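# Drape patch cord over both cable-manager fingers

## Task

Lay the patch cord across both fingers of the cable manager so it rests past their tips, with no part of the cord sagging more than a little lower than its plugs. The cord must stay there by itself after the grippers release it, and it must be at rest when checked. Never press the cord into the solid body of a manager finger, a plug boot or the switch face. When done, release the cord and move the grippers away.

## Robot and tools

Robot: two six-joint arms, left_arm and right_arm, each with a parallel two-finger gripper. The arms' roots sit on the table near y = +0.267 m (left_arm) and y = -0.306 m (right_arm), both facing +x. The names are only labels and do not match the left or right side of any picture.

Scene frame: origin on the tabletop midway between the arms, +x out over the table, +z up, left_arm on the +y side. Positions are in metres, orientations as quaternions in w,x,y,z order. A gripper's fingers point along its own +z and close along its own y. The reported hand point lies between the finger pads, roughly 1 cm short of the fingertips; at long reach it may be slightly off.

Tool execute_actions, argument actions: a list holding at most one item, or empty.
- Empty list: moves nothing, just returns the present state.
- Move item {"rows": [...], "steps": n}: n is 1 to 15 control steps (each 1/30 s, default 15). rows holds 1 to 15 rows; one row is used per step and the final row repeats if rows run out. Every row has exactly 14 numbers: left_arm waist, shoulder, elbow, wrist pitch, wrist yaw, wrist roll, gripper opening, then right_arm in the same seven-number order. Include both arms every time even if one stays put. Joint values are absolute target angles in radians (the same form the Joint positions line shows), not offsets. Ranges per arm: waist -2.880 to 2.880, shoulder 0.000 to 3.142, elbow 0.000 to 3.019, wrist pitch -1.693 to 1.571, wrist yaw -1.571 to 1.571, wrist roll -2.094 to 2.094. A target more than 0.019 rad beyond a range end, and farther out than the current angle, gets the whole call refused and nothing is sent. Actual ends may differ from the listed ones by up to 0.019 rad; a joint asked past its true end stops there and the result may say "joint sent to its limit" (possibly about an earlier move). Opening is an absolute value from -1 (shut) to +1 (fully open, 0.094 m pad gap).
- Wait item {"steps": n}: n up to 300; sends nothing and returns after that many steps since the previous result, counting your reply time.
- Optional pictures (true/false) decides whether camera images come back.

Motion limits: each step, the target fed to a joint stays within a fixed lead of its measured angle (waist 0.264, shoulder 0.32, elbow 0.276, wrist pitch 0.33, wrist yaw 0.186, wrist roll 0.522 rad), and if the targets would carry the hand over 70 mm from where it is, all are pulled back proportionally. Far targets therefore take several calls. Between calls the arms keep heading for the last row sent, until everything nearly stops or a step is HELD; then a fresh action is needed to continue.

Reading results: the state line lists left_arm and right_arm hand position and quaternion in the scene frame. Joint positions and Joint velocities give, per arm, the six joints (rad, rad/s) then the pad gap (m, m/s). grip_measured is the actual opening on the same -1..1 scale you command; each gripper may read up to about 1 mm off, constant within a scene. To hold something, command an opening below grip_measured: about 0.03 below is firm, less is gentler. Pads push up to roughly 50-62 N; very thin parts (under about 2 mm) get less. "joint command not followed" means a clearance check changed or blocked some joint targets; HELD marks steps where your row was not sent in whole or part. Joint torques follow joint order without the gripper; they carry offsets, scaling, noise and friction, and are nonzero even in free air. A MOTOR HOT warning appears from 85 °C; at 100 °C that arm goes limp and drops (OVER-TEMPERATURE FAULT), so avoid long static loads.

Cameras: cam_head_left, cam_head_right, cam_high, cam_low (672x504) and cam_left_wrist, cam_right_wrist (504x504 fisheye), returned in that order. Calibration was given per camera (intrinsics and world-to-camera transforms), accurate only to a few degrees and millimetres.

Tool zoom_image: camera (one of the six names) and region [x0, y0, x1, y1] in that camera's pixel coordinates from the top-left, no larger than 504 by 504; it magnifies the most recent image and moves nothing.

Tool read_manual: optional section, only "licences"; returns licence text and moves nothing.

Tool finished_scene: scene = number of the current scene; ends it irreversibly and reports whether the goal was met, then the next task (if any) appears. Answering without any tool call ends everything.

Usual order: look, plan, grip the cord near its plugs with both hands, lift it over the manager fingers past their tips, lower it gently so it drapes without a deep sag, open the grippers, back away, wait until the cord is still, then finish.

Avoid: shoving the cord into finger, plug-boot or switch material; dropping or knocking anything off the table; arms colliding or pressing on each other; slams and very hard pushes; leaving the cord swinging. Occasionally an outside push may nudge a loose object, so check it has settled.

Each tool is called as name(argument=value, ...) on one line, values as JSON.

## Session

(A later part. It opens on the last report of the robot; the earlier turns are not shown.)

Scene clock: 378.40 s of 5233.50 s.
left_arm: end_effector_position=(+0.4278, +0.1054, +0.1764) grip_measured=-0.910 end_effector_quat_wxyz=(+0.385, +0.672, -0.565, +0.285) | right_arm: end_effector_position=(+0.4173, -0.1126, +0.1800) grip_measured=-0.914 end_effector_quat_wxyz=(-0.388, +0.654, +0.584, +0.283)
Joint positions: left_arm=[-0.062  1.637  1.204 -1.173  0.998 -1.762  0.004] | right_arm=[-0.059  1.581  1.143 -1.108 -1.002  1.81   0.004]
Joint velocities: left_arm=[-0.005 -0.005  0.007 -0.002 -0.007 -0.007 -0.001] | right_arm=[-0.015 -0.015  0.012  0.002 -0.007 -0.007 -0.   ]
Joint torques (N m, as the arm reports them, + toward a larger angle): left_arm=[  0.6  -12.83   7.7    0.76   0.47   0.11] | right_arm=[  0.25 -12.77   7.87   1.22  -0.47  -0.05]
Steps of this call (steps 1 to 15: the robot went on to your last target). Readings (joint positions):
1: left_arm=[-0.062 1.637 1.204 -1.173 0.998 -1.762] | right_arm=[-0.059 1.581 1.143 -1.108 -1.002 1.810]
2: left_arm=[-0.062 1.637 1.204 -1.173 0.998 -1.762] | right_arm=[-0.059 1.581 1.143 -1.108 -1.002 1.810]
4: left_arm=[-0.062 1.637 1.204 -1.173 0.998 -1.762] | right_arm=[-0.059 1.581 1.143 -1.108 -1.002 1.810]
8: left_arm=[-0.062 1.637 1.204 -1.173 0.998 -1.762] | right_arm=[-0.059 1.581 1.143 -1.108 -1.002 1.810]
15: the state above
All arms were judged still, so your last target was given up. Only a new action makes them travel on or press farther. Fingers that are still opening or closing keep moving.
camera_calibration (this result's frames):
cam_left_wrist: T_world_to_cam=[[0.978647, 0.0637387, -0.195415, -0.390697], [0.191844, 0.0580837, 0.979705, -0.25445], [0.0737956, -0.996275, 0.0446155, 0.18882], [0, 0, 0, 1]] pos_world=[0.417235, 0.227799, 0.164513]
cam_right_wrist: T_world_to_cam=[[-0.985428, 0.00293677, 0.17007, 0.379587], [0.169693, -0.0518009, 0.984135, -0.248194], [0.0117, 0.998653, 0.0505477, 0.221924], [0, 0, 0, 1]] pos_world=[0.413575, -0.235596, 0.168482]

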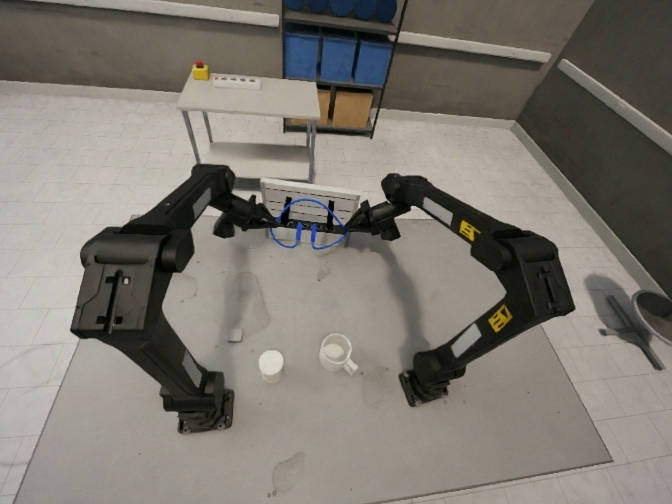

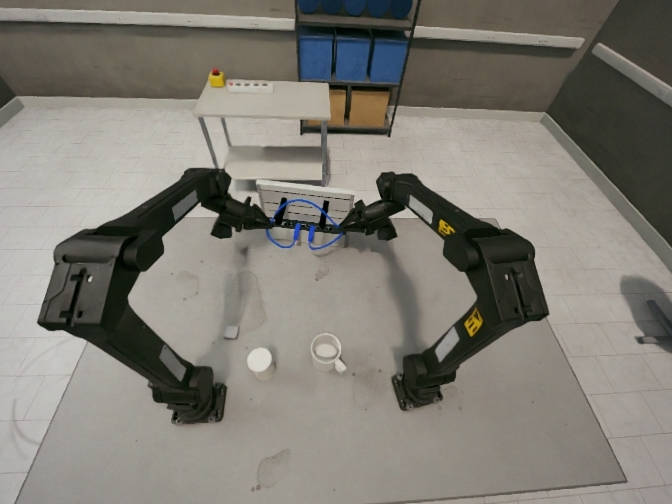

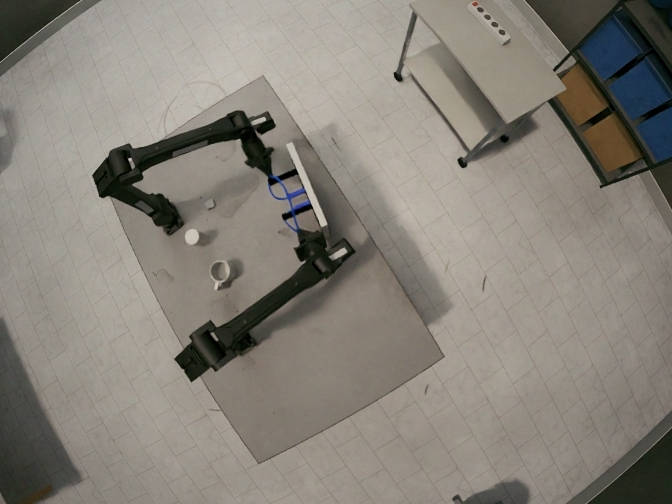

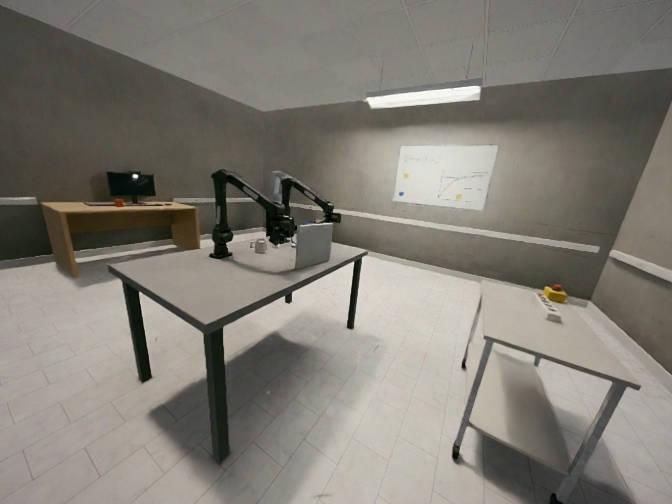

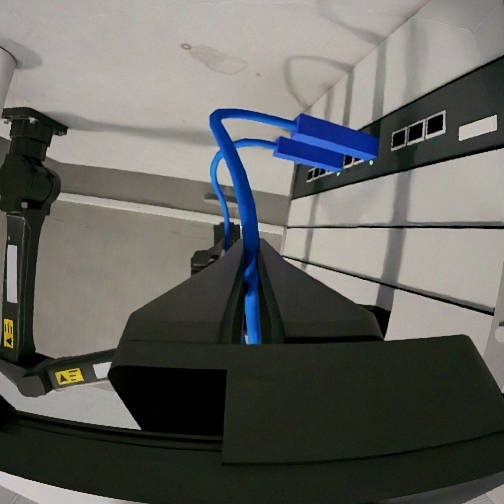

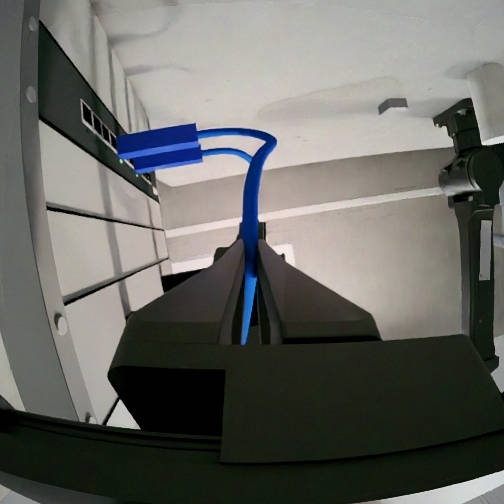

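Now release gradually.

execute_actions(actions=[{"rows":[[-0.062,1.637,1.204,-1.173,0.998,-1.762,-0.88,-0.059,1.581,1.143,-1.108,-1.002,1.81,-0.885]],"steps":15}], pictures=false)

execute_actions(actions=[{"steps":30}], pictures=false)

execute_actions(actions=[{"rows":[[-0.062,1.637,1.204,-1.173,0.998,-1.762,-0.83,-0.059,1.581,1.143,-1.108,-1.002,1.81,-0.835]],"steps":15}], pictures=false)

execute_actions(actions=[{"steps":30}])

zoom_image(camera="cam_head_left", region=[230,160,390,280])

Scene clock: 396.90 s of 5233.50 s.
left_arm: end_effector_position=(+0.4278, +0.1054, +0.1764) grip_measured=-0.879 end_effector_quat_wxyz=(+0.385, +0.672, -0.565, +0.285) | right_arm: end_effector_position=(+0.4173, -0.1126, +0.1800) grip_measured=-0.883 end_effector_quat_wxyz=(-0.388, +0.654, +0.584, +0.283)
Joint positions: left_arm=[-0.062  1.637  1.204 -1.173  0.998 -1.762  0.006] | right_arm=[-0.059  1.581  1.143 -1.108 -1.002  1.81   0.005]
Joint velocities: left_arm=[-0.005 -0.024 -0.002 -0.007 -0.066 -0.007  0.   ] | right_arm=[-0.005 -0.005  0.002 -0.007  0.022  0.051  0.001]
Joint torques (N m, as the arm reports them, + toward a larger angle): left_arm=[ -0.37 -12.66   8.19   0.21   0.42   0.  ] | right_arm=[  0.79 -13.05   9.12   0.61  -0.56   0.08]
Steps of this call (steps 1 to 90: nothing new was sent; then 15.00 s passed at rest; steps 91 to 105: all 15 steps of this action). Readings (joint positions):
91: left_arm=[-0.062 1.637 1.204 -1.173 0.998 -1.762] | right_arm=[-0.059 1.581 1.143 -1.108 -1.002 1.810]
92: left_arm=[-0.062 1.637 1.204 -1.173 0.998 -1.762] | right_arm=[-0.059 1.581 1.143 -1.108 -1.002 1.810]
94: left_arm=[-0.062 1.637 1.204 -1.173 0.998 -1.762] | right_arm=[-0.059 1.581 1.143 -1.108 -1.002 1.810]
98: left_arm=[-0.062 1.637 1.204 -1.173 0.998 -1.762] | right_arm=[-0.059 1.581 1.143 -1.108 -1.002 1.810]
105: the state above

Scene clock: 397.90 s of 5233.50 s.
left_arm: end_effector_position=(+0.4278, +0.1054, +0.1764) grip_measured=-0.879 end_effector_quat_wxyz=(+0.385, +0.672, -0.565, +0.285) | right_arm: end_effector_position=(+0.4173, -0.1126, +0.1800) grip_measured=-0.883 end_effector_quat_wxyz=(-0.388, +0.654, +0.584, +0.283)
Joint positions: left_arm=[-0.062  1.637  1.204 -1.173  0.998 -1.762  0.006] | right_arm=[-0.059  1.581  1.143 -1.108 -1.002  1.81   0.005]
Joint velocities: left_arm=[-0.015 -0.015  0.012  0.002  0.037 -0.066 -0.   ] | right_arm=[-0.015 -0.015 -0.017 -0.017 -0.037 -0.022 -0.001]
Joint torques (N m, as the arm reports them, + toward a larger angle): left_arm=[ -0.48 -12.93   8.21   0.23   0.41   0.02] | right_arm=[  0.52 -13.58   9.11   0.82  -0.55   0.09]
Steps of this call (steps 1 to 15: the robot went on to your last target; steps 16 to 30: nothing new was sent). Readings (joint positions):
1: left_arm=[-0.062 1.637 1.204 -1.173 0.998 -1.762] | right_arm=[-0.059 1.581 1.143 -1.108 -1.002 1.810]
2: left_arm=[-0.062 1.637 1.204 -1.173 0.998 -1.762] | right_arm=[-0.059 1.581 1.143 -1.108 -1.002 1.810]
4: left_arm=[-0.062 1.637 1.204 -1.173 0.998 -1.762] | right_arm=[-0.059 1.581 1.143 -1.108 -1.002 1.810]
8: left_arm=[-0.062 1.637 1.204 -1.173 0.998 -1.762] | right_arm=[-0.059 1.581 1.143 -1.108 -1.002 1.810]
30: the state above
All arms were judged still, so your last target was given up. Only a new action makes them travel on or press farther. Fingers that are still opening or closing keep moving.

Scene clock: 398.40 s of 5233.50 s.
left_arm: end_effector_position=(+0.4278, +0.1054, +0.1764) grip_measured=-0.832 end_effector_quat_wxyz=(+0.385, +0.672, -0.565, +0.285) | right_arm: end_effector_position=(+0.4173, -0.1126, +0.1800) grip_measured=-0.837 end_effector_quat_wxyz=(-0.388, +0.654, +0.584, +0.283)
Joint positions: left_arm=[-0.062  1.637  1.204 -1.173  0.998 -1.762  0.008] | right_arm=[-0.059  1.581  1.143 -1.108 -1.002  1.81   0.008]
Joint velocities: left_arm=[-0.015 -0.005 -0.007  0.007 -0.051 -0.007 -0.001] | right_arm=[ 0.005 -0.015  0.002  0.017 -0.066 -0.022 -0.   ]
Joint torques (N m, as the arm reports them, + toward a larger angle): left_arm=[ -0.51 -12.66   8.12   0.27   0.4    0.02] | right_arm=[  0.22 -12.64   9.1    0.65  -0.55   0.07]
Steps of this call (steps 1 to 15: all 15 steps of this action). Readings (joint positions):
1: left_arm=[-0.062 1.637 1.204 -1.173 0.998 -1.762] | right_arm=[-0.059 1.581 1.143 -1.108 -1.002 1.810]
2: left_arm=[-0.062 1.637 1.204 -1.173 0.998 -1.762] | right_arm=[-0.059 1.581 1.143 -1.108 -1.002 1.810]
4: left_arm=[-0.062 1.637 1.204 -1.173 0.998 -1.762] | right_arm=[-0.059 1.581 1.143 -1.108 -1.002 1.810]
8: left_arm=[-0.062 1.637 1.204 -1.173 0.998 -1.762] | right_arm=[-0.059 1.581 1.143 -1.108 -1.002 1.810]
15: the state above

Scene clock: 399.40 s of 5233.50 s.
left_arm: end_effector_position=(+0.4278, +0.1054, +0.1764) grip_measured=-0.832 end_effector_quat_wxyz=(+0.385, +0.672, -0.565, +0.285) | right_arm: end_effector_position=(+0.4173, -0.1126, +0.1800) grip_measured=-0.837 end_effector_quat_wxyz=(-0.388, +0.654, +0.584, +0.283)
Joint positions: left_arm=[-0.062  1.637  1.204 -1.173  0.998 -1.762  0.008] | right_arm=[-0.059  1.581  1.143 -1.108 -1.002  1.81   0.008]
Joint velocities: left_arm=[ 0.005 -0.005 -0.027 -0.007  0.022 -0.022 -0.   ] | right_arm=[ 0.005  0.015 -0.002  0.017 -0.007 -0.066 -0.001]
Joint torques (N m, as the arm reports them, + toward a larger angle): left_arm=[ -0.43 -12.73   8.12   0.23   0.41   0.02] | right_arm=[  0.57 -12.71   9.13   0.77  -0.56   0.11]
Steps of this call (steps 1 to 15: the robot went on to your last target; steps 16 to 30: nothing new was sent). Readings (joint positions):
1: left_arm=[-0.062 1.637 1.204 -1.173 0.998 -1.762] | right_arm=[-0.059 1.581 1.143 -1.108 -1.002 1.810]
2: left_arm=[-0.062 1.637 1.204 -1.173 0.998 -1.762] | right_arm=[-0.059 1.581 1.143 -1.108 -1.002 1.810]
4: left_arm=[-0.062 1.637 1.204 -1.173 0.998 -1.762] | right_arm=[-0.059 1.581 1.143 -1.108 -1.002 1.810]
8: left_arm=[-0.062 1.637 1.204 -1.173 0.998 -1.762] | right_arm=[-0.059 1.581 1.143 -1.108 -1.002 1.810]
30: the state above
All arms were judged still, so your last target was given up. Only a new action makes them travel on or press farther. Fingers that are still opening or closing keep moving.
camera_calibration (this result's frames):
cam_left_wrist: T_world_to_cam=[[0.978647, 0.0637387, -0.195415, -0.390697], [0.191844, 0.0580837, 0.979705, -0.25445], [0.0737956, -0.996275, 0.0446155, 0.18882], [0, 0, 0, 1]] pos_world=[0.417235, 0.227799, 0.164513]
cam_right_wrist: T_world_to_cam=[[-0.985428, 0.00293677, 0.17007, 0.379587], [0.169693, -0.0518009, 0.984135, -0.248194], [0.0117, 0.998653, 0.0505477, 0.221924], [0, 0, 0, 1]] pos_world=[0.413575, -0.235596, 0.168482]

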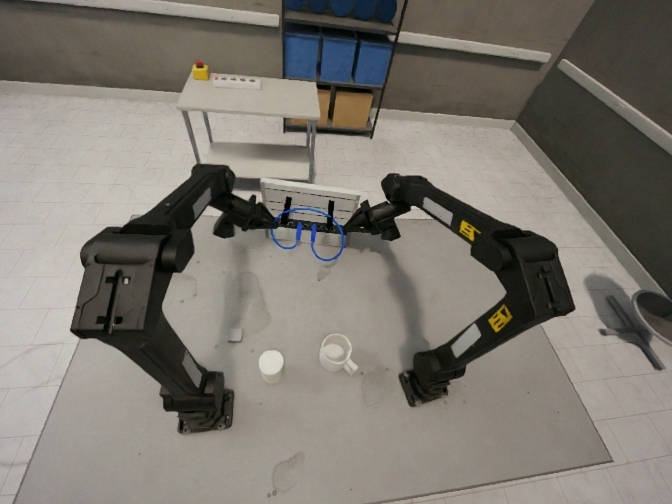

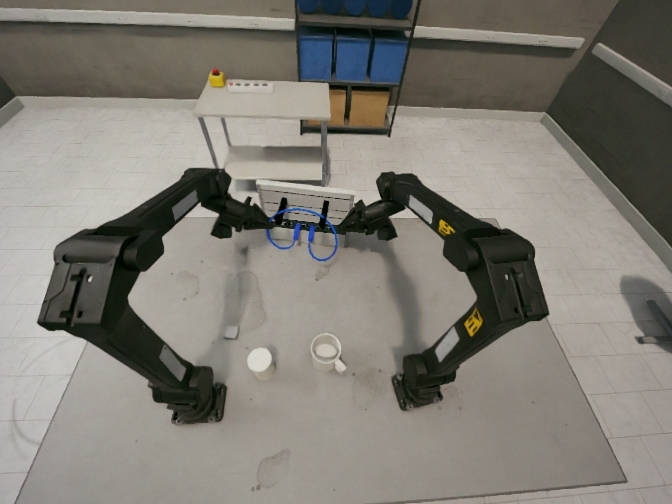

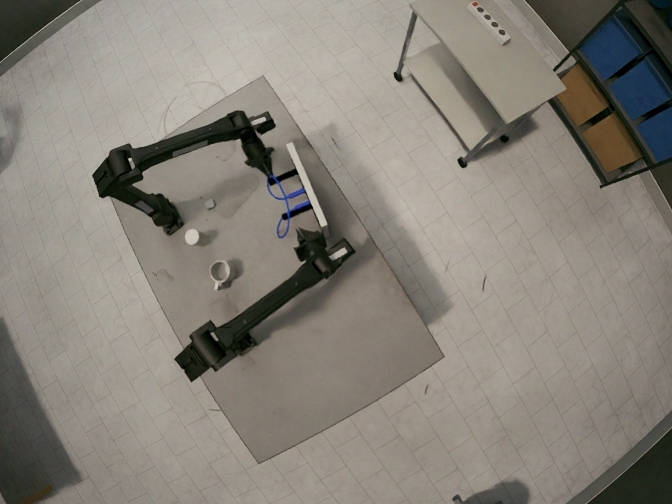

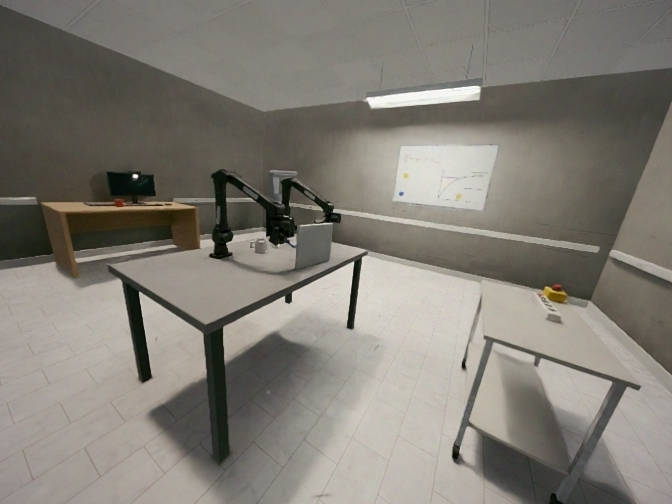

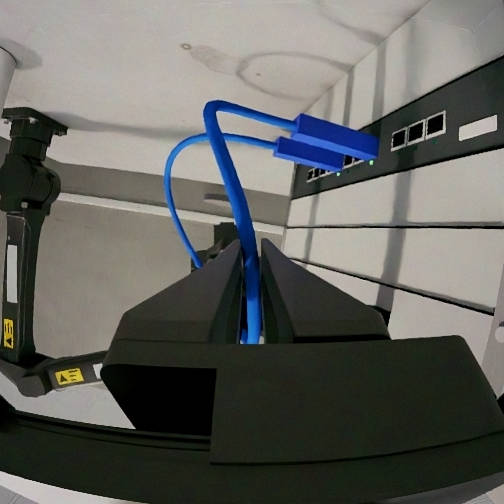

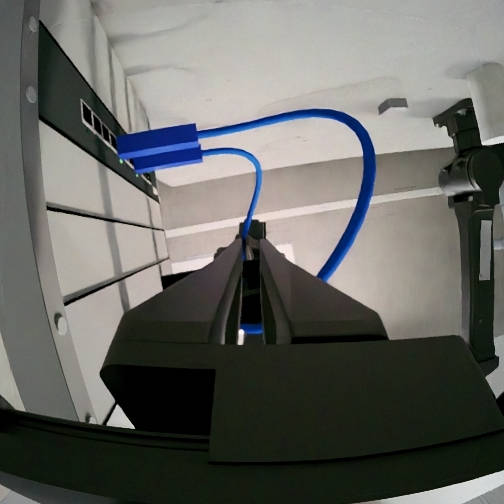

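Region (230, 160, 390, 280) of cam_head_left's 672x504 image, scaled by 3.150, with more detail than that image has; it fills the top 378 rows of this view, and the rest is white.

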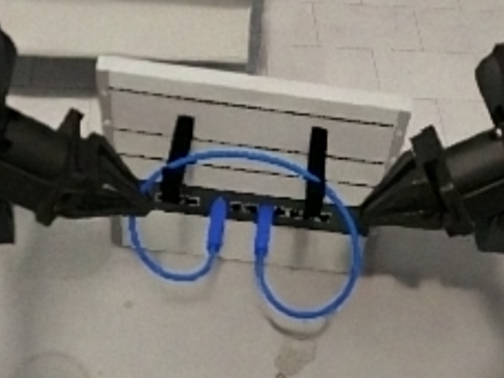

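execute_actions(actions=[])

Scene clock: 415.03 s of 5233.50 s.
left_arm: end_effector_position=(+0.4278, +0.1054, +0.1764) grip_measured=-0.832 end_effector_quat_wxyz=(+0.385, +0.672, -0.565, +0.285) | right_arm: end_effector_position=(+0.4173, -0.1126, +0.1800) grip_measured=-0.837 end_effector_quat_wxyz=(-0.388, +0.654, +0.584, +0.283)
Joint positions: left_arm=[-0.062  1.637  1.204 -1.173  0.998 -1.762  0.008] | right_arm=[-0.059  1.581  1.143 -1.108 -1.002  1.81   0.008]
Joint velocities: left_arm=[-0.005 -0.005 -0.002  0.007  0.11   0.081  0.001] | right_arm=[ 0.005 -0.015 -0.032 -0.007  0.037  0.007 -0.001]
Joint torques (N m, as the arm reports them, + toward a larger angle): left_arm=[ -0.3  -12.83   8.18   0.24   0.4    0.01] | right_arm=[  0.22 -13.46   8.85   0.56  -0.56   0.11]
Steps of this call (steps 1 to 160: nothing new was sent; then 10.30 s passed at rest). Readings (joint positions):
1: left_arm=[-0.062 1.637 1.204 -1.173 0.998 -1.762] | right_arm=[-0.059 1.581 1.143 -1.108 -1.002 1.810]
2: left_arm=[-0.062 1.637 1.204 -1.173 0.998 -1.762] | right_arm=[-0.059 1.581 1.143 -1.108 -1.002 1.810]
4: left_arm=[-0.062 1.637 1.204 -1.173 0.998 -1.762] | right_arm=[-0.059 1.581 1.143 -1.108 -1.002 1.810]
8: left_arm=[-0.062 1.637 1.204 -1.173 0.998 -1.762] | right_arm=[-0.059 1.581 1.143 -1.108 -1.002 1.810]
160: the state above
camera_calibration (this result's frames):
cam_left_wrist: T_world_to_cam=[[0.978647, 0.0637387, -0.195415, -0.390697], [0.191844, 0.0580837, 0.979705, -0.25445], [0.0737956, -0.996275, 0.0446155, 0.18882], [0, 0, 0, 1]] pos_world=[0.417235, 0.227799, 0.164513]
cam_right_wrist: T_world_to_cam=[[-0.985428, 0.00293677, 0.17007, 0.379587], [0.169693, -0.0518009, 0.984135, -0.248194], [0.0117, 0.998653, 0.0505477, 0.221924], [0, 0, 0, 1]] pos_world=[0.413575, -0.235596, 0.168482]

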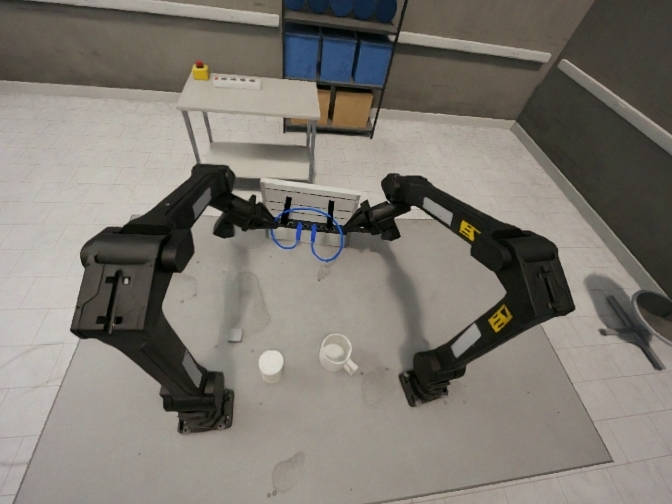

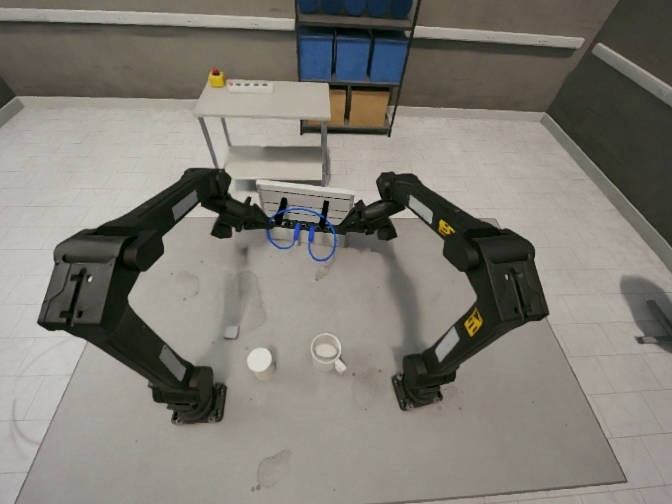

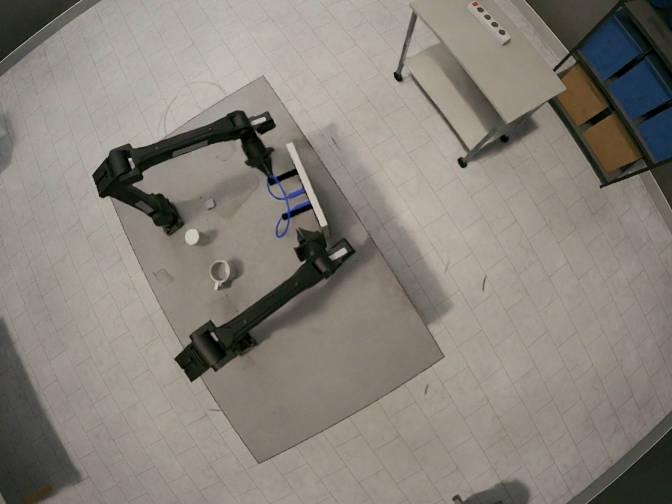

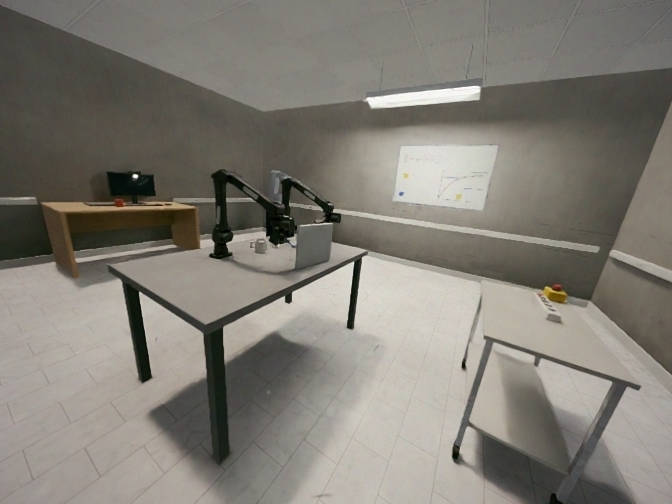

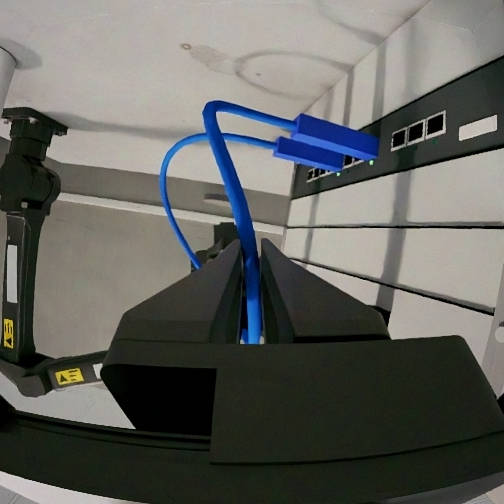

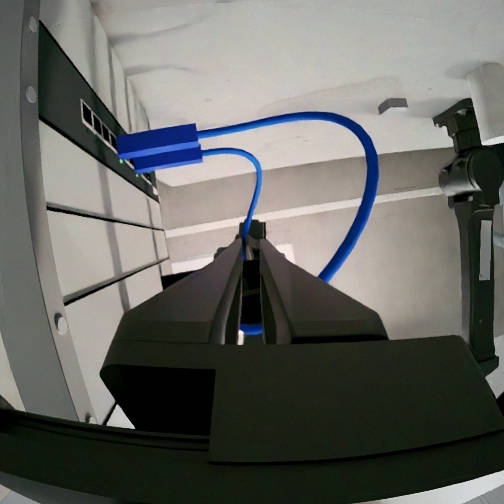

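execute_actions(actions=[{"rows":[[-0.062,1.637,1.204,-1.173,0.998,-1.762,-0.68,-0.059,1.581,1.143,-1.108,-1.002,1.81,-0.835]],"steps":15}], pictures=false)

execute_actions(actions=[{"rows":[[-0.062,1.637,1.204,-1.173,0.998,-1.762,-0.48,-0.059,1.581,1.143,-1.108,-1.002,1.81,-0.835]],"steps":15}])

zoom_image(camera="cam_head_left", region=[230, 160, 390, 280])

Scene clock: 422.87 s of 5233.50 s.
left_arm: end_effector_position=(+0.4278, +0.1054, +0.1764) grip_measured=-0.682 end_effector_quat_wxyz=(+0.385, +0.672, -0.565, +0.285) | right_arm: end_effector_position=(+0.4173, -0.1126, +0.1800) grip_measured=-0.837 end_effector_quat_wxyz=(-0.388, +0.654, +0.584, +0.283)
Joint positions: left_arm=[-0.062  1.637  1.204 -1.173  0.998 -1.762  0.015] | right_arm=[-0.059  1.581  1.143 -1.108 -1.002  1.81   0.008]
Joint velocities: left_arm=[-0.005  0.005 -0.002 -0.022  0.066  0.081  0.   ] | right_arm=[ 0.005 -0.005 -0.007 -0.012 -0.022 -0.022  0.   ]
Joint torques (N m, as the arm reports them, + toward a larger angle): left_arm=[ -0.31 -12.9    8.21   0.24   0.4    0.01] | right_arm=[  0.88 -13.56   8.92   0.57  -0.6    0.11]
Steps of this call (steps 1 to 90: nothing new was sent; then 4.33 s passed at rest; steps 91 to 105: all 15 steps of this action). Readings (joint positions):
91: left_arm=[-0.062 1.637 1.204 -1.173 0.998 -1.762] | right_arm=[-0.059 1.581 1.143 -1.108 -1.002 1.810]
92: left_arm=[-0.062 1.637 1.204 -1.173 0.998 -1.762] | right_arm=[-0.059 1.581 1.143 -1.108 -1.002 1.810]
94: left_arm=[-0.062 1.637 1.204 -1.173 0.998 -1.762] | right_arm=[-0.059 1.581 1.143 -1.108 -1.002 1.810]
98: left_arm=[-0.062 1.637 1.204 -1.173 0.998 -1.762] | right_arm=[-0.059 1.581 1.143 -1.108 -1.002 1.810]
105: the state above

Scene clock: 423.37 s of 5233.50 s.
left_arm: end_effector_position=(+0.4278, +0.1054, +0.1764) grip_measured=-0.482 end_effector_quat_wxyz=(+0.385, +0.672, -0.565, +0.285) | right_arm: end_effector_position=(+0.4173, -0.1126, +0.1800) grip_measured=-0.837 end_effector_quat_wxyz=(-0.388, +0.654, +0.584, +0.283)
Joint positions: left_arm=[-0.062  1.637  1.204 -1.173  0.998 -1.762  0.024] | right_arm=[-0.059  1.581  1.143 -1.108 -1.002  1.81   0.008]
Joint velocities: left_arm=[-0.015  0.015  0.002 -0.007 -0.007  0.066 -0.001] | right_arm=[-0.005 -0.024 -0.017 -0.012 -0.037 -0.007  0.001]
Joint torques (N m, as the arm reports them, + toward a larger angle): left_arm=[ -0.46 -12.86   8.1    0.26   0.42   0.01] | right_arm=[  0.36 -13.29   8.9    0.65  -0.54   0.07]
Steps of this call (steps 1 to 15: all 15 steps of this action). Readings (joint positions):
1: left_arm=[-0.062 1.637 1.204 -1.173 0.998 -1.762] | right_arm=[-0.059 1.581 1.143 -1.108 -1.002 1.810]
2: left_arm=[-0.062 1.637 1.204 -1.173 0.998 -1.762] | right_arm=[-0.059 1.581 1.143 -1.108 -1.002 1.810]
4: left_arm=[-0.062 1.637 1.204 -1.173 0.998 -1.762] | right_arm=[-0.059 1.581 1.143 -1.108 -1.002 1.810]
8: left_arm=[-0.062 1.637 1.204 -1.173 0.998 -1.762] | right_arm=[-0.059 1.581 1.143 -1.108 -1.002 1.810]
15: the state above
camera_calibration (this result's frames):
cam_left_wrist: T_world_to_cam=[[0.978647, 0.0637387, -0.195415, -0.390697], [0.191844, 0.0580837, 0.979705, -0.25445], [0.0737956, -0.996275, 0.0446155, 0.18882], [0, 0, 0, 1]] pos_world=[0.417235, 0.227799, 0.164513]
cam_right_wrist: T_world_to_cam=[[-0.985428, 0.00293677, 0.17007, 0.379587], [0.169693, -0.0518009, 0.984135, -0.248194], [0.0117, 0.998653, 0.0505477, 0.221924], [0, 0, 0, 1]] pos_world=[0.413575, -0.235596, 0.168482]

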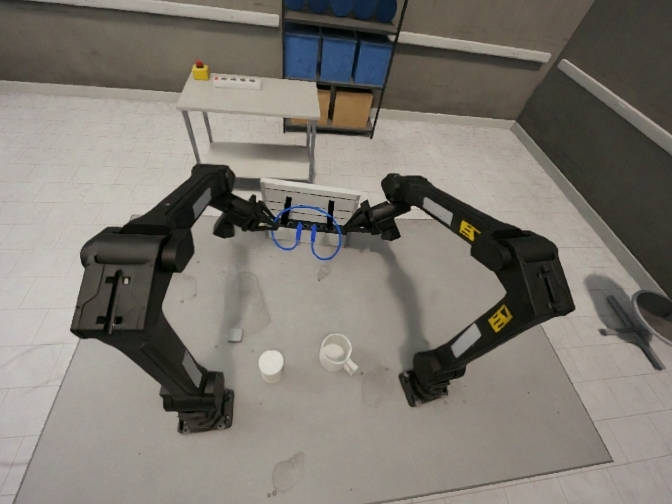

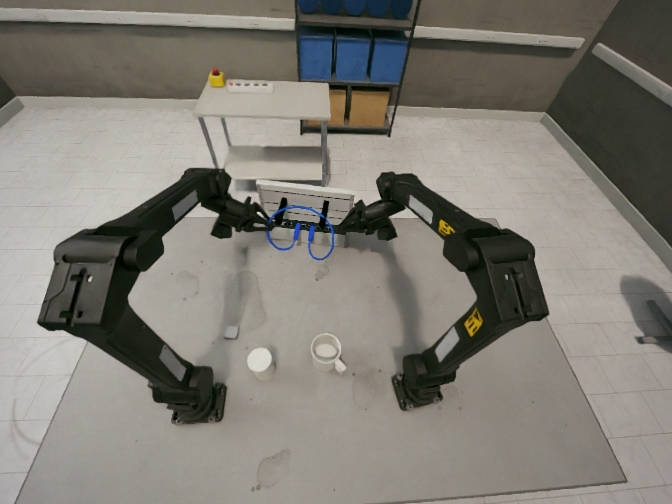

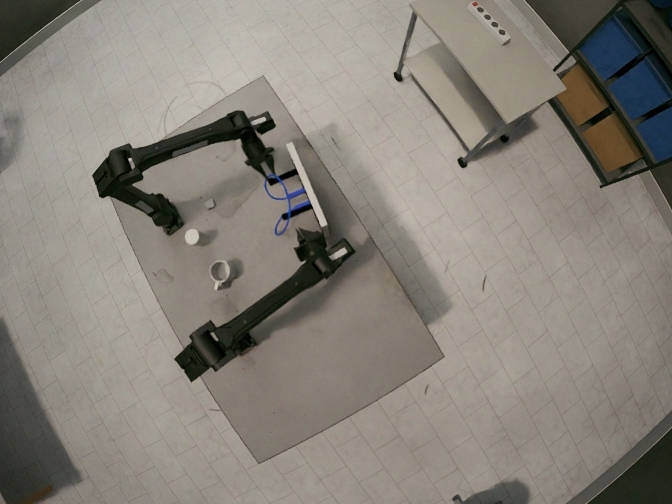

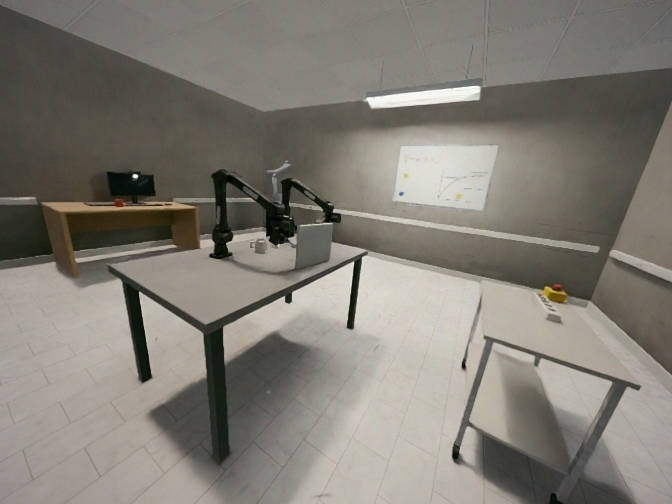

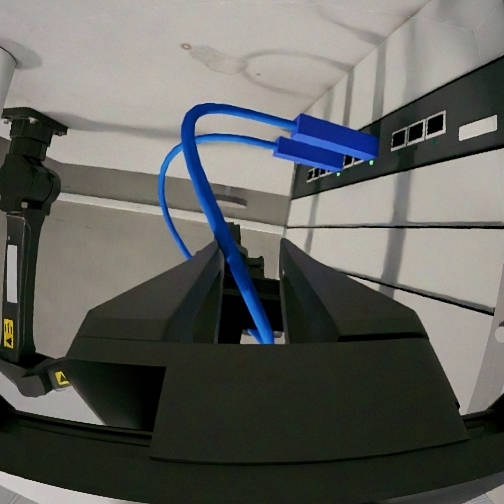

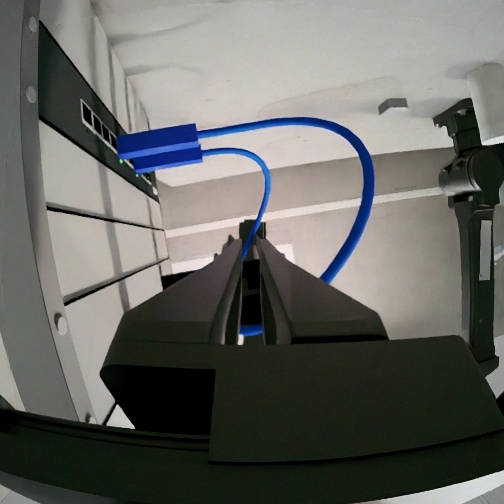

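Region (230, 160, 390, 280) of cam_head_left's 672x504 image, scaled by 3.150, with more detail than that image has; it fills the top 378 rows of this view, and the rest is white.

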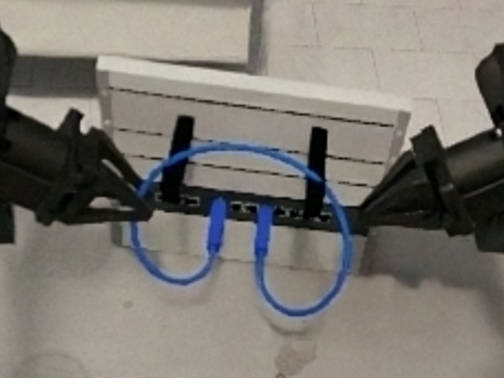

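Good. Continue opening.

execute_actions(actions=[{"rows":[[-0.062,1.637,1.204,-1.173,0.998,-1.762,-0.25,-0.059,1.581,1.143,-1.108,-1.002,1.81,-0.835]],"steps":15}], pictures=false)

execute_actions(actions=[{"steps":20}], pictures=false)

execute_actions(actions=[{"rows":[[-0.062,1.637,1.204,-1.173,0.998,-1.762,0.0,-0.059,1.581,1.143,-1.108,-1.002,1.81,-0.835]],"steps":15}], pictures=false)

execute_actions(actions=[{"steps":20}])

zoom_image(camera="cam_head_left", region=[230, 160, 390, 280])

Scene clock: 433.67 s of 5233.50 s.
left_arm: end_effector_position=(+0.4278, +0.1054, +0.1764) grip_measured=-0.252 end_effector_quat_wxyz=(+0.385, +0.672, -0.565, +0.285) | right_arm: end_effector_position=(+0.4173, -0.1126, +0.1800) grip_measured=-0.837 end_effector_quat_wxyz=(-0.388, +0.654, +0.584, +0.283)
Joint positions: left_arm=[-0.062  1.637  1.204 -1.173  0.998 -1.762  0.035] | right_arm=[-0.059  1.581  1.143 -1.108 -1.002  1.81   0.008]
Joint velocities: left_arm=[ 0.005 -0.005  0.007  0.002 -0.022  0.081 -0.   ] | right_arm=[-0.024 -0.005  0.002 -0.007  0.051  0.007 -0.001]
Joint torques (N m, as the arm reports them, + toward a larger angle): left_arm=[ -0.3  -12.72   8.16   0.21   0.41   0.01] | right_arm=[  0.11 -14.21   9.13   0.57  -0.53   0.06]
Steps of this call (steps 1 to 15: the robot went on to your last target; steps 16 to 90: nothing new was sent; then 6.80 s passed at rest; steps 91 to 105: all 15 steps of this action). Readings (joint positions):
91: left_arm=[-0.062 1.637 1.204 -1.173 0.998 -1.762] | right_arm=[-0.059 1.581 1.143 -1.108 -1.002 1.810]
92: left_arm=[-0.062 1.637 1.204 -1.173 0.998 -1.762] | right_arm=[-0.059 1.581 1.143 -1.108 -1.002 1.810]
94: left_arm=[-0.062 1.637 1.204 -1.173 0.998 -1.762] | right_arm=[-0.059 1.581 1.143 -1.108 -1.002 1.810]
98: left_arm=[-0.062 1.637 1.204 -1.173 0.998 -1.762] | right_arm=[-0.059 1.581 1.143 -1.108 -1.002 1.810]
105: the state above

Scene clock: 434.33 s of 5233.50 s.
left_arm: end_effector_position=(+0.4278, +0.1054, +0.1764) grip_measured=-0.252 end_effector_quat_wxyz=(+0.385, +0.672, -0.565, +0.285) | right_arm: end_effector_position=(+0.4173, -0.1126, +0.1800) grip_measured=-0.837 end_effector_quat_wxyz=(-0.388, +0.654, +0.584, +0.283)
Joint positions: left_arm=[-0.062  1.637  1.204 -1.173  0.998 -1.762  0.035] | right_arm=[-0.059  1.581  1.143 -1.108 -1.002  1.81   0.008]
Joint velocities: left_arm=[-0.005  0.005 -0.002 -0.007  0.007 -0.022 -0.001] | right_arm=[-0.005 -0.005  0.002 -0.007 -0.007  0.037  0.001]
Joint torques (N m, as the arm reports them, + toward a larger angle): left_arm=[ -0.31 -12.98   8.18   0.25   0.42   0.02] | right_arm=[  0.97 -13.59   8.97   0.73  -0.57   0.06]
Steps of this call (steps 1 to 15: the robot went on to your last target; steps 16 to 20: nothing new was sent). Readings (joint positions):
1: left_arm=[-0.062 1.637 1.204 -1.173 0.998 -1.762] | right_arm=[-0.059 1.581 1.143 -1.108 -1.002 1.810]
2: left_arm=[-0.062 1.637 1.204 -1.173 0.998 -1.762] | right_arm=[-0.059 1.581 1.143 -1.108 -1.002 1.810]
4: left_arm=[-0.062 1.637 1.204 -1.173 0.998 -1.762] | right_arm=[-0.059 1.581 1.143 -1.108 -1.002 1.810]
8: left_arm=[-0.062 1.637 1.204 -1.173 0.998 -1.762] | right_arm=[-0.059 1.581 1.143 -1.108 -1.002 1.810]
20: the state above
All arms were judged still, so your last target was given up. Only a new action makes them travel on or press farther. Fingers that are still opening or closing keep moving.

Scene clock: 434.83 s of 5233.50 s.
left_arm: end_effector_position=(+0.4278, +0.1054, +0.1764) grip_measured=-0.002 end_effector_quat_wxyz=(+0.385, +0.672, -0.565, +0.285) | right_arm: end_effector_position=(+0.4173, -0.1126, +0.1800) grip_measured=-0.837 end_effector_quat_wxyz=(-0.388, +0.654, +0.584, +0.283)
Joint positions: left_arm=[-0.062  1.637  1.204 -1.173  0.998 -1.762  0.047] | right_arm=[-0.059  1.581  1.143 -1.108 -1.002  1.81   0.008]
Joint velocities: left_arm=[-0.005  0.005  0.007 -0.007  0.066 -0.051 -0.001] | right_arm=[ 0.005 -0.005  0.007  0.007 -0.007 -0.007 -0.   ]
Joint torques (N m, as the arm reports them, + toward a larger angle): left_arm=[ -0.25 -12.94   8.17   0.28   0.41   0.02] | right_arm=[  0.85 -13.86   8.99   0.81  -0.59   0.06]
Steps of this call (steps 1 to 15: all 15 steps of this action). Readings (joint positions):
1: left_arm=[-0.062 1.637 1.204 -1.173 0.998 -1.762] | right_arm=[-0.059 1.581 1.143 -1.108 -1.002 1.810]
2: left_arm=[-0.062 1.637 1.204 -1.173 0.998 -1.762] | right_arm=[-0.059 1.581 1.143 -1.108 -1.002 1.810]
4: left_arm=[-0.062 1.637 1.204 -1.173 0.998 -1.762] | right_arm=[-0.059 1.581 1.143 -1.108 -1.002 1.810]
8: left_arm=[-0.062 1.637 1.204 -1.173 0.998 -1.762] | right_arm=[-0.059 1.581 1.143 -1.108 -1.002 1.810]
15: the state above

Scene clock: 435.50 s of 5233.50 s.
left_arm: end_effector_position=(+0.4278, +0.1054, +0.1764) grip_measured=-0.002 end_effector_quat_wxyz=(+0.385, +0.672, -0.565, +0.285) | right_arm: end_effector_position=(+0.4173, -0.1126, +0.1800) grip_measured=-0.837 end_effector_quat_wxyz=(-0.388, +0.654, +0.584, +0.283)
Joint positions: left_arm=[-0.062  1.637  1.204 -1.173  0.998 -1.762  0.047] | right_arm=[-0.059  1.581  1.143 -1.108 -1.002  1.81   0.008]
Joint velocities: left_arm=[ 0.005 -0.005 -0.002  0.012  0.022  0.007  0.001] | right_arm=[-0.005 -0.005 -0.007 -0.012  0.022  0.051  0.   ]
Joint torques (N m, as the arm reports them, + toward a larger angle): left_arm=[ -0.12 -12.76   8.12   0.24   0.41   0.01] | right_arm=[  0.59 -12.95   9.16   0.78  -0.59   0.05]
Steps of this call (steps 1 to 15: the robot went on to your last target; steps 16 to 20: nothing new was sent). Readings (joint positions):
1: left_arm=[-0.062 1.637 1.204 -1.173 0.998 -1.762] | right_arm=[-0.059 1.581 1.143 -1.108 -1.002 1.810]
2: left_arm=[-0.062 1.637 1.204 -1.173 0.998 -1.762] | right_arm=[-0.059 1.581 1.143 -1.108 -1.002 1.810]
4: left_arm=[-0.062 1.637 1.204 -1.173 0.998 -1.762] | right_arm=[-0.059 1.581 1.143 -1.108 -1.002 1.810]
8: left_arm=[-0.062 1.637 1.204 -1.173 0.998 -1.762] | right_arm=[-0.059 1.581 1.143 -1.108 -1.002 1.810]
20: the state above
All arms were judged still, so your last target was given up. Only a new action makes them travel on or press farther. Fingers that are still opening or closing keep moving.
camera_calibration (this result's frames):
cam_left_wrist: T_world_to_cam=[[0.978647, 0.0637387, -0.195415, -0.390697], [0.191844, 0.0580837, 0.979705, -0.25445], [0.0737956, -0.996275, 0.0446155, 0.18882], [0, 0, 0, 1]] pos_world=[0.417235, 0.227799, 0.164513]
cam_right_wrist: T_world_to_cam=[[-0.985428, 0.00293677, 0.17007, 0.379587], [0.169693, -0.0518009, 0.984135, -0.248194], [0.0117, 0.998653, 0.0505477, 0.221924], [0, 0, 0, 1]] pos_world=[0.413575, -0.235596, 0.168482]

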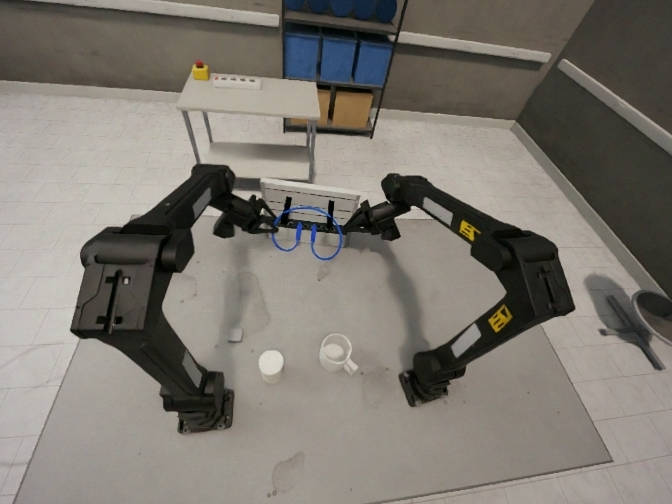

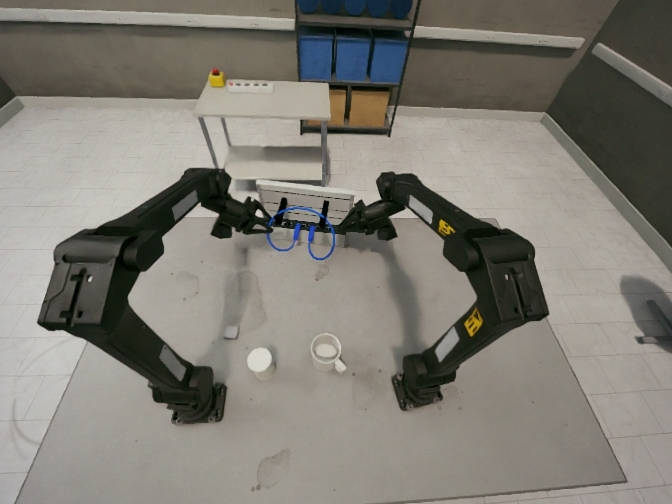

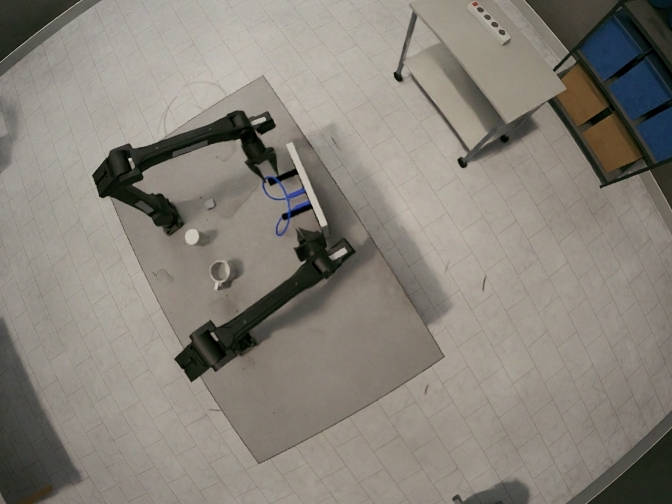

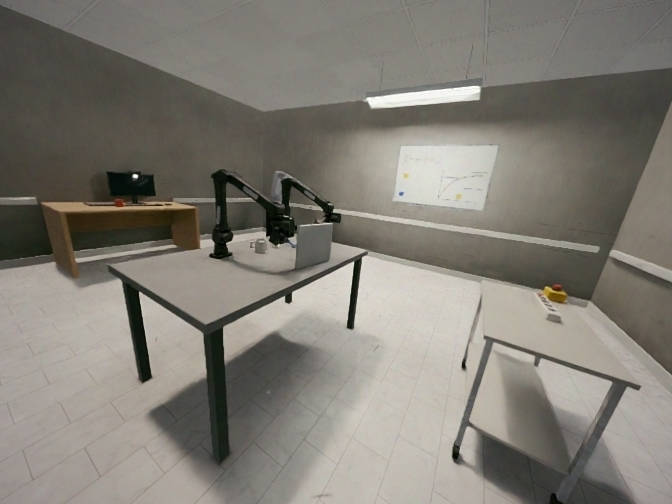

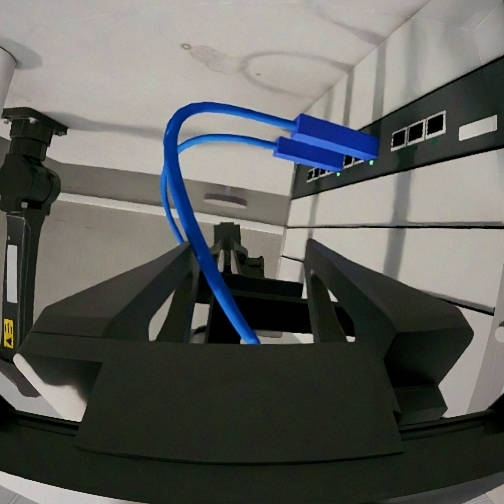

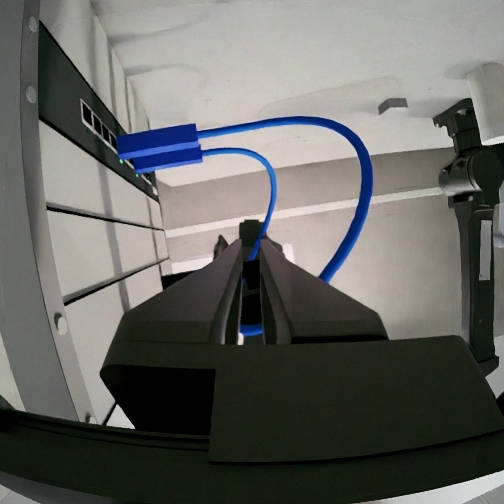

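Region (230, 160, 390, 280) of cam_head_left's 672x504 image, scaled by 3.150, with more detail than that image has; it fills the top 378 rows of this view, and the rest is white.

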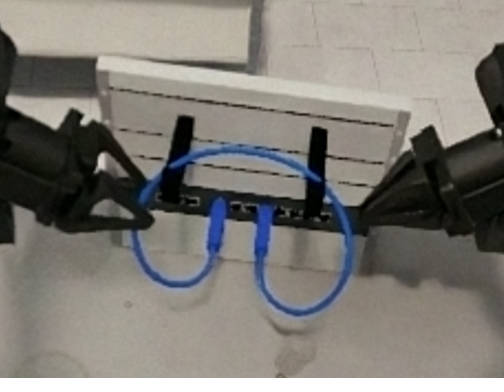

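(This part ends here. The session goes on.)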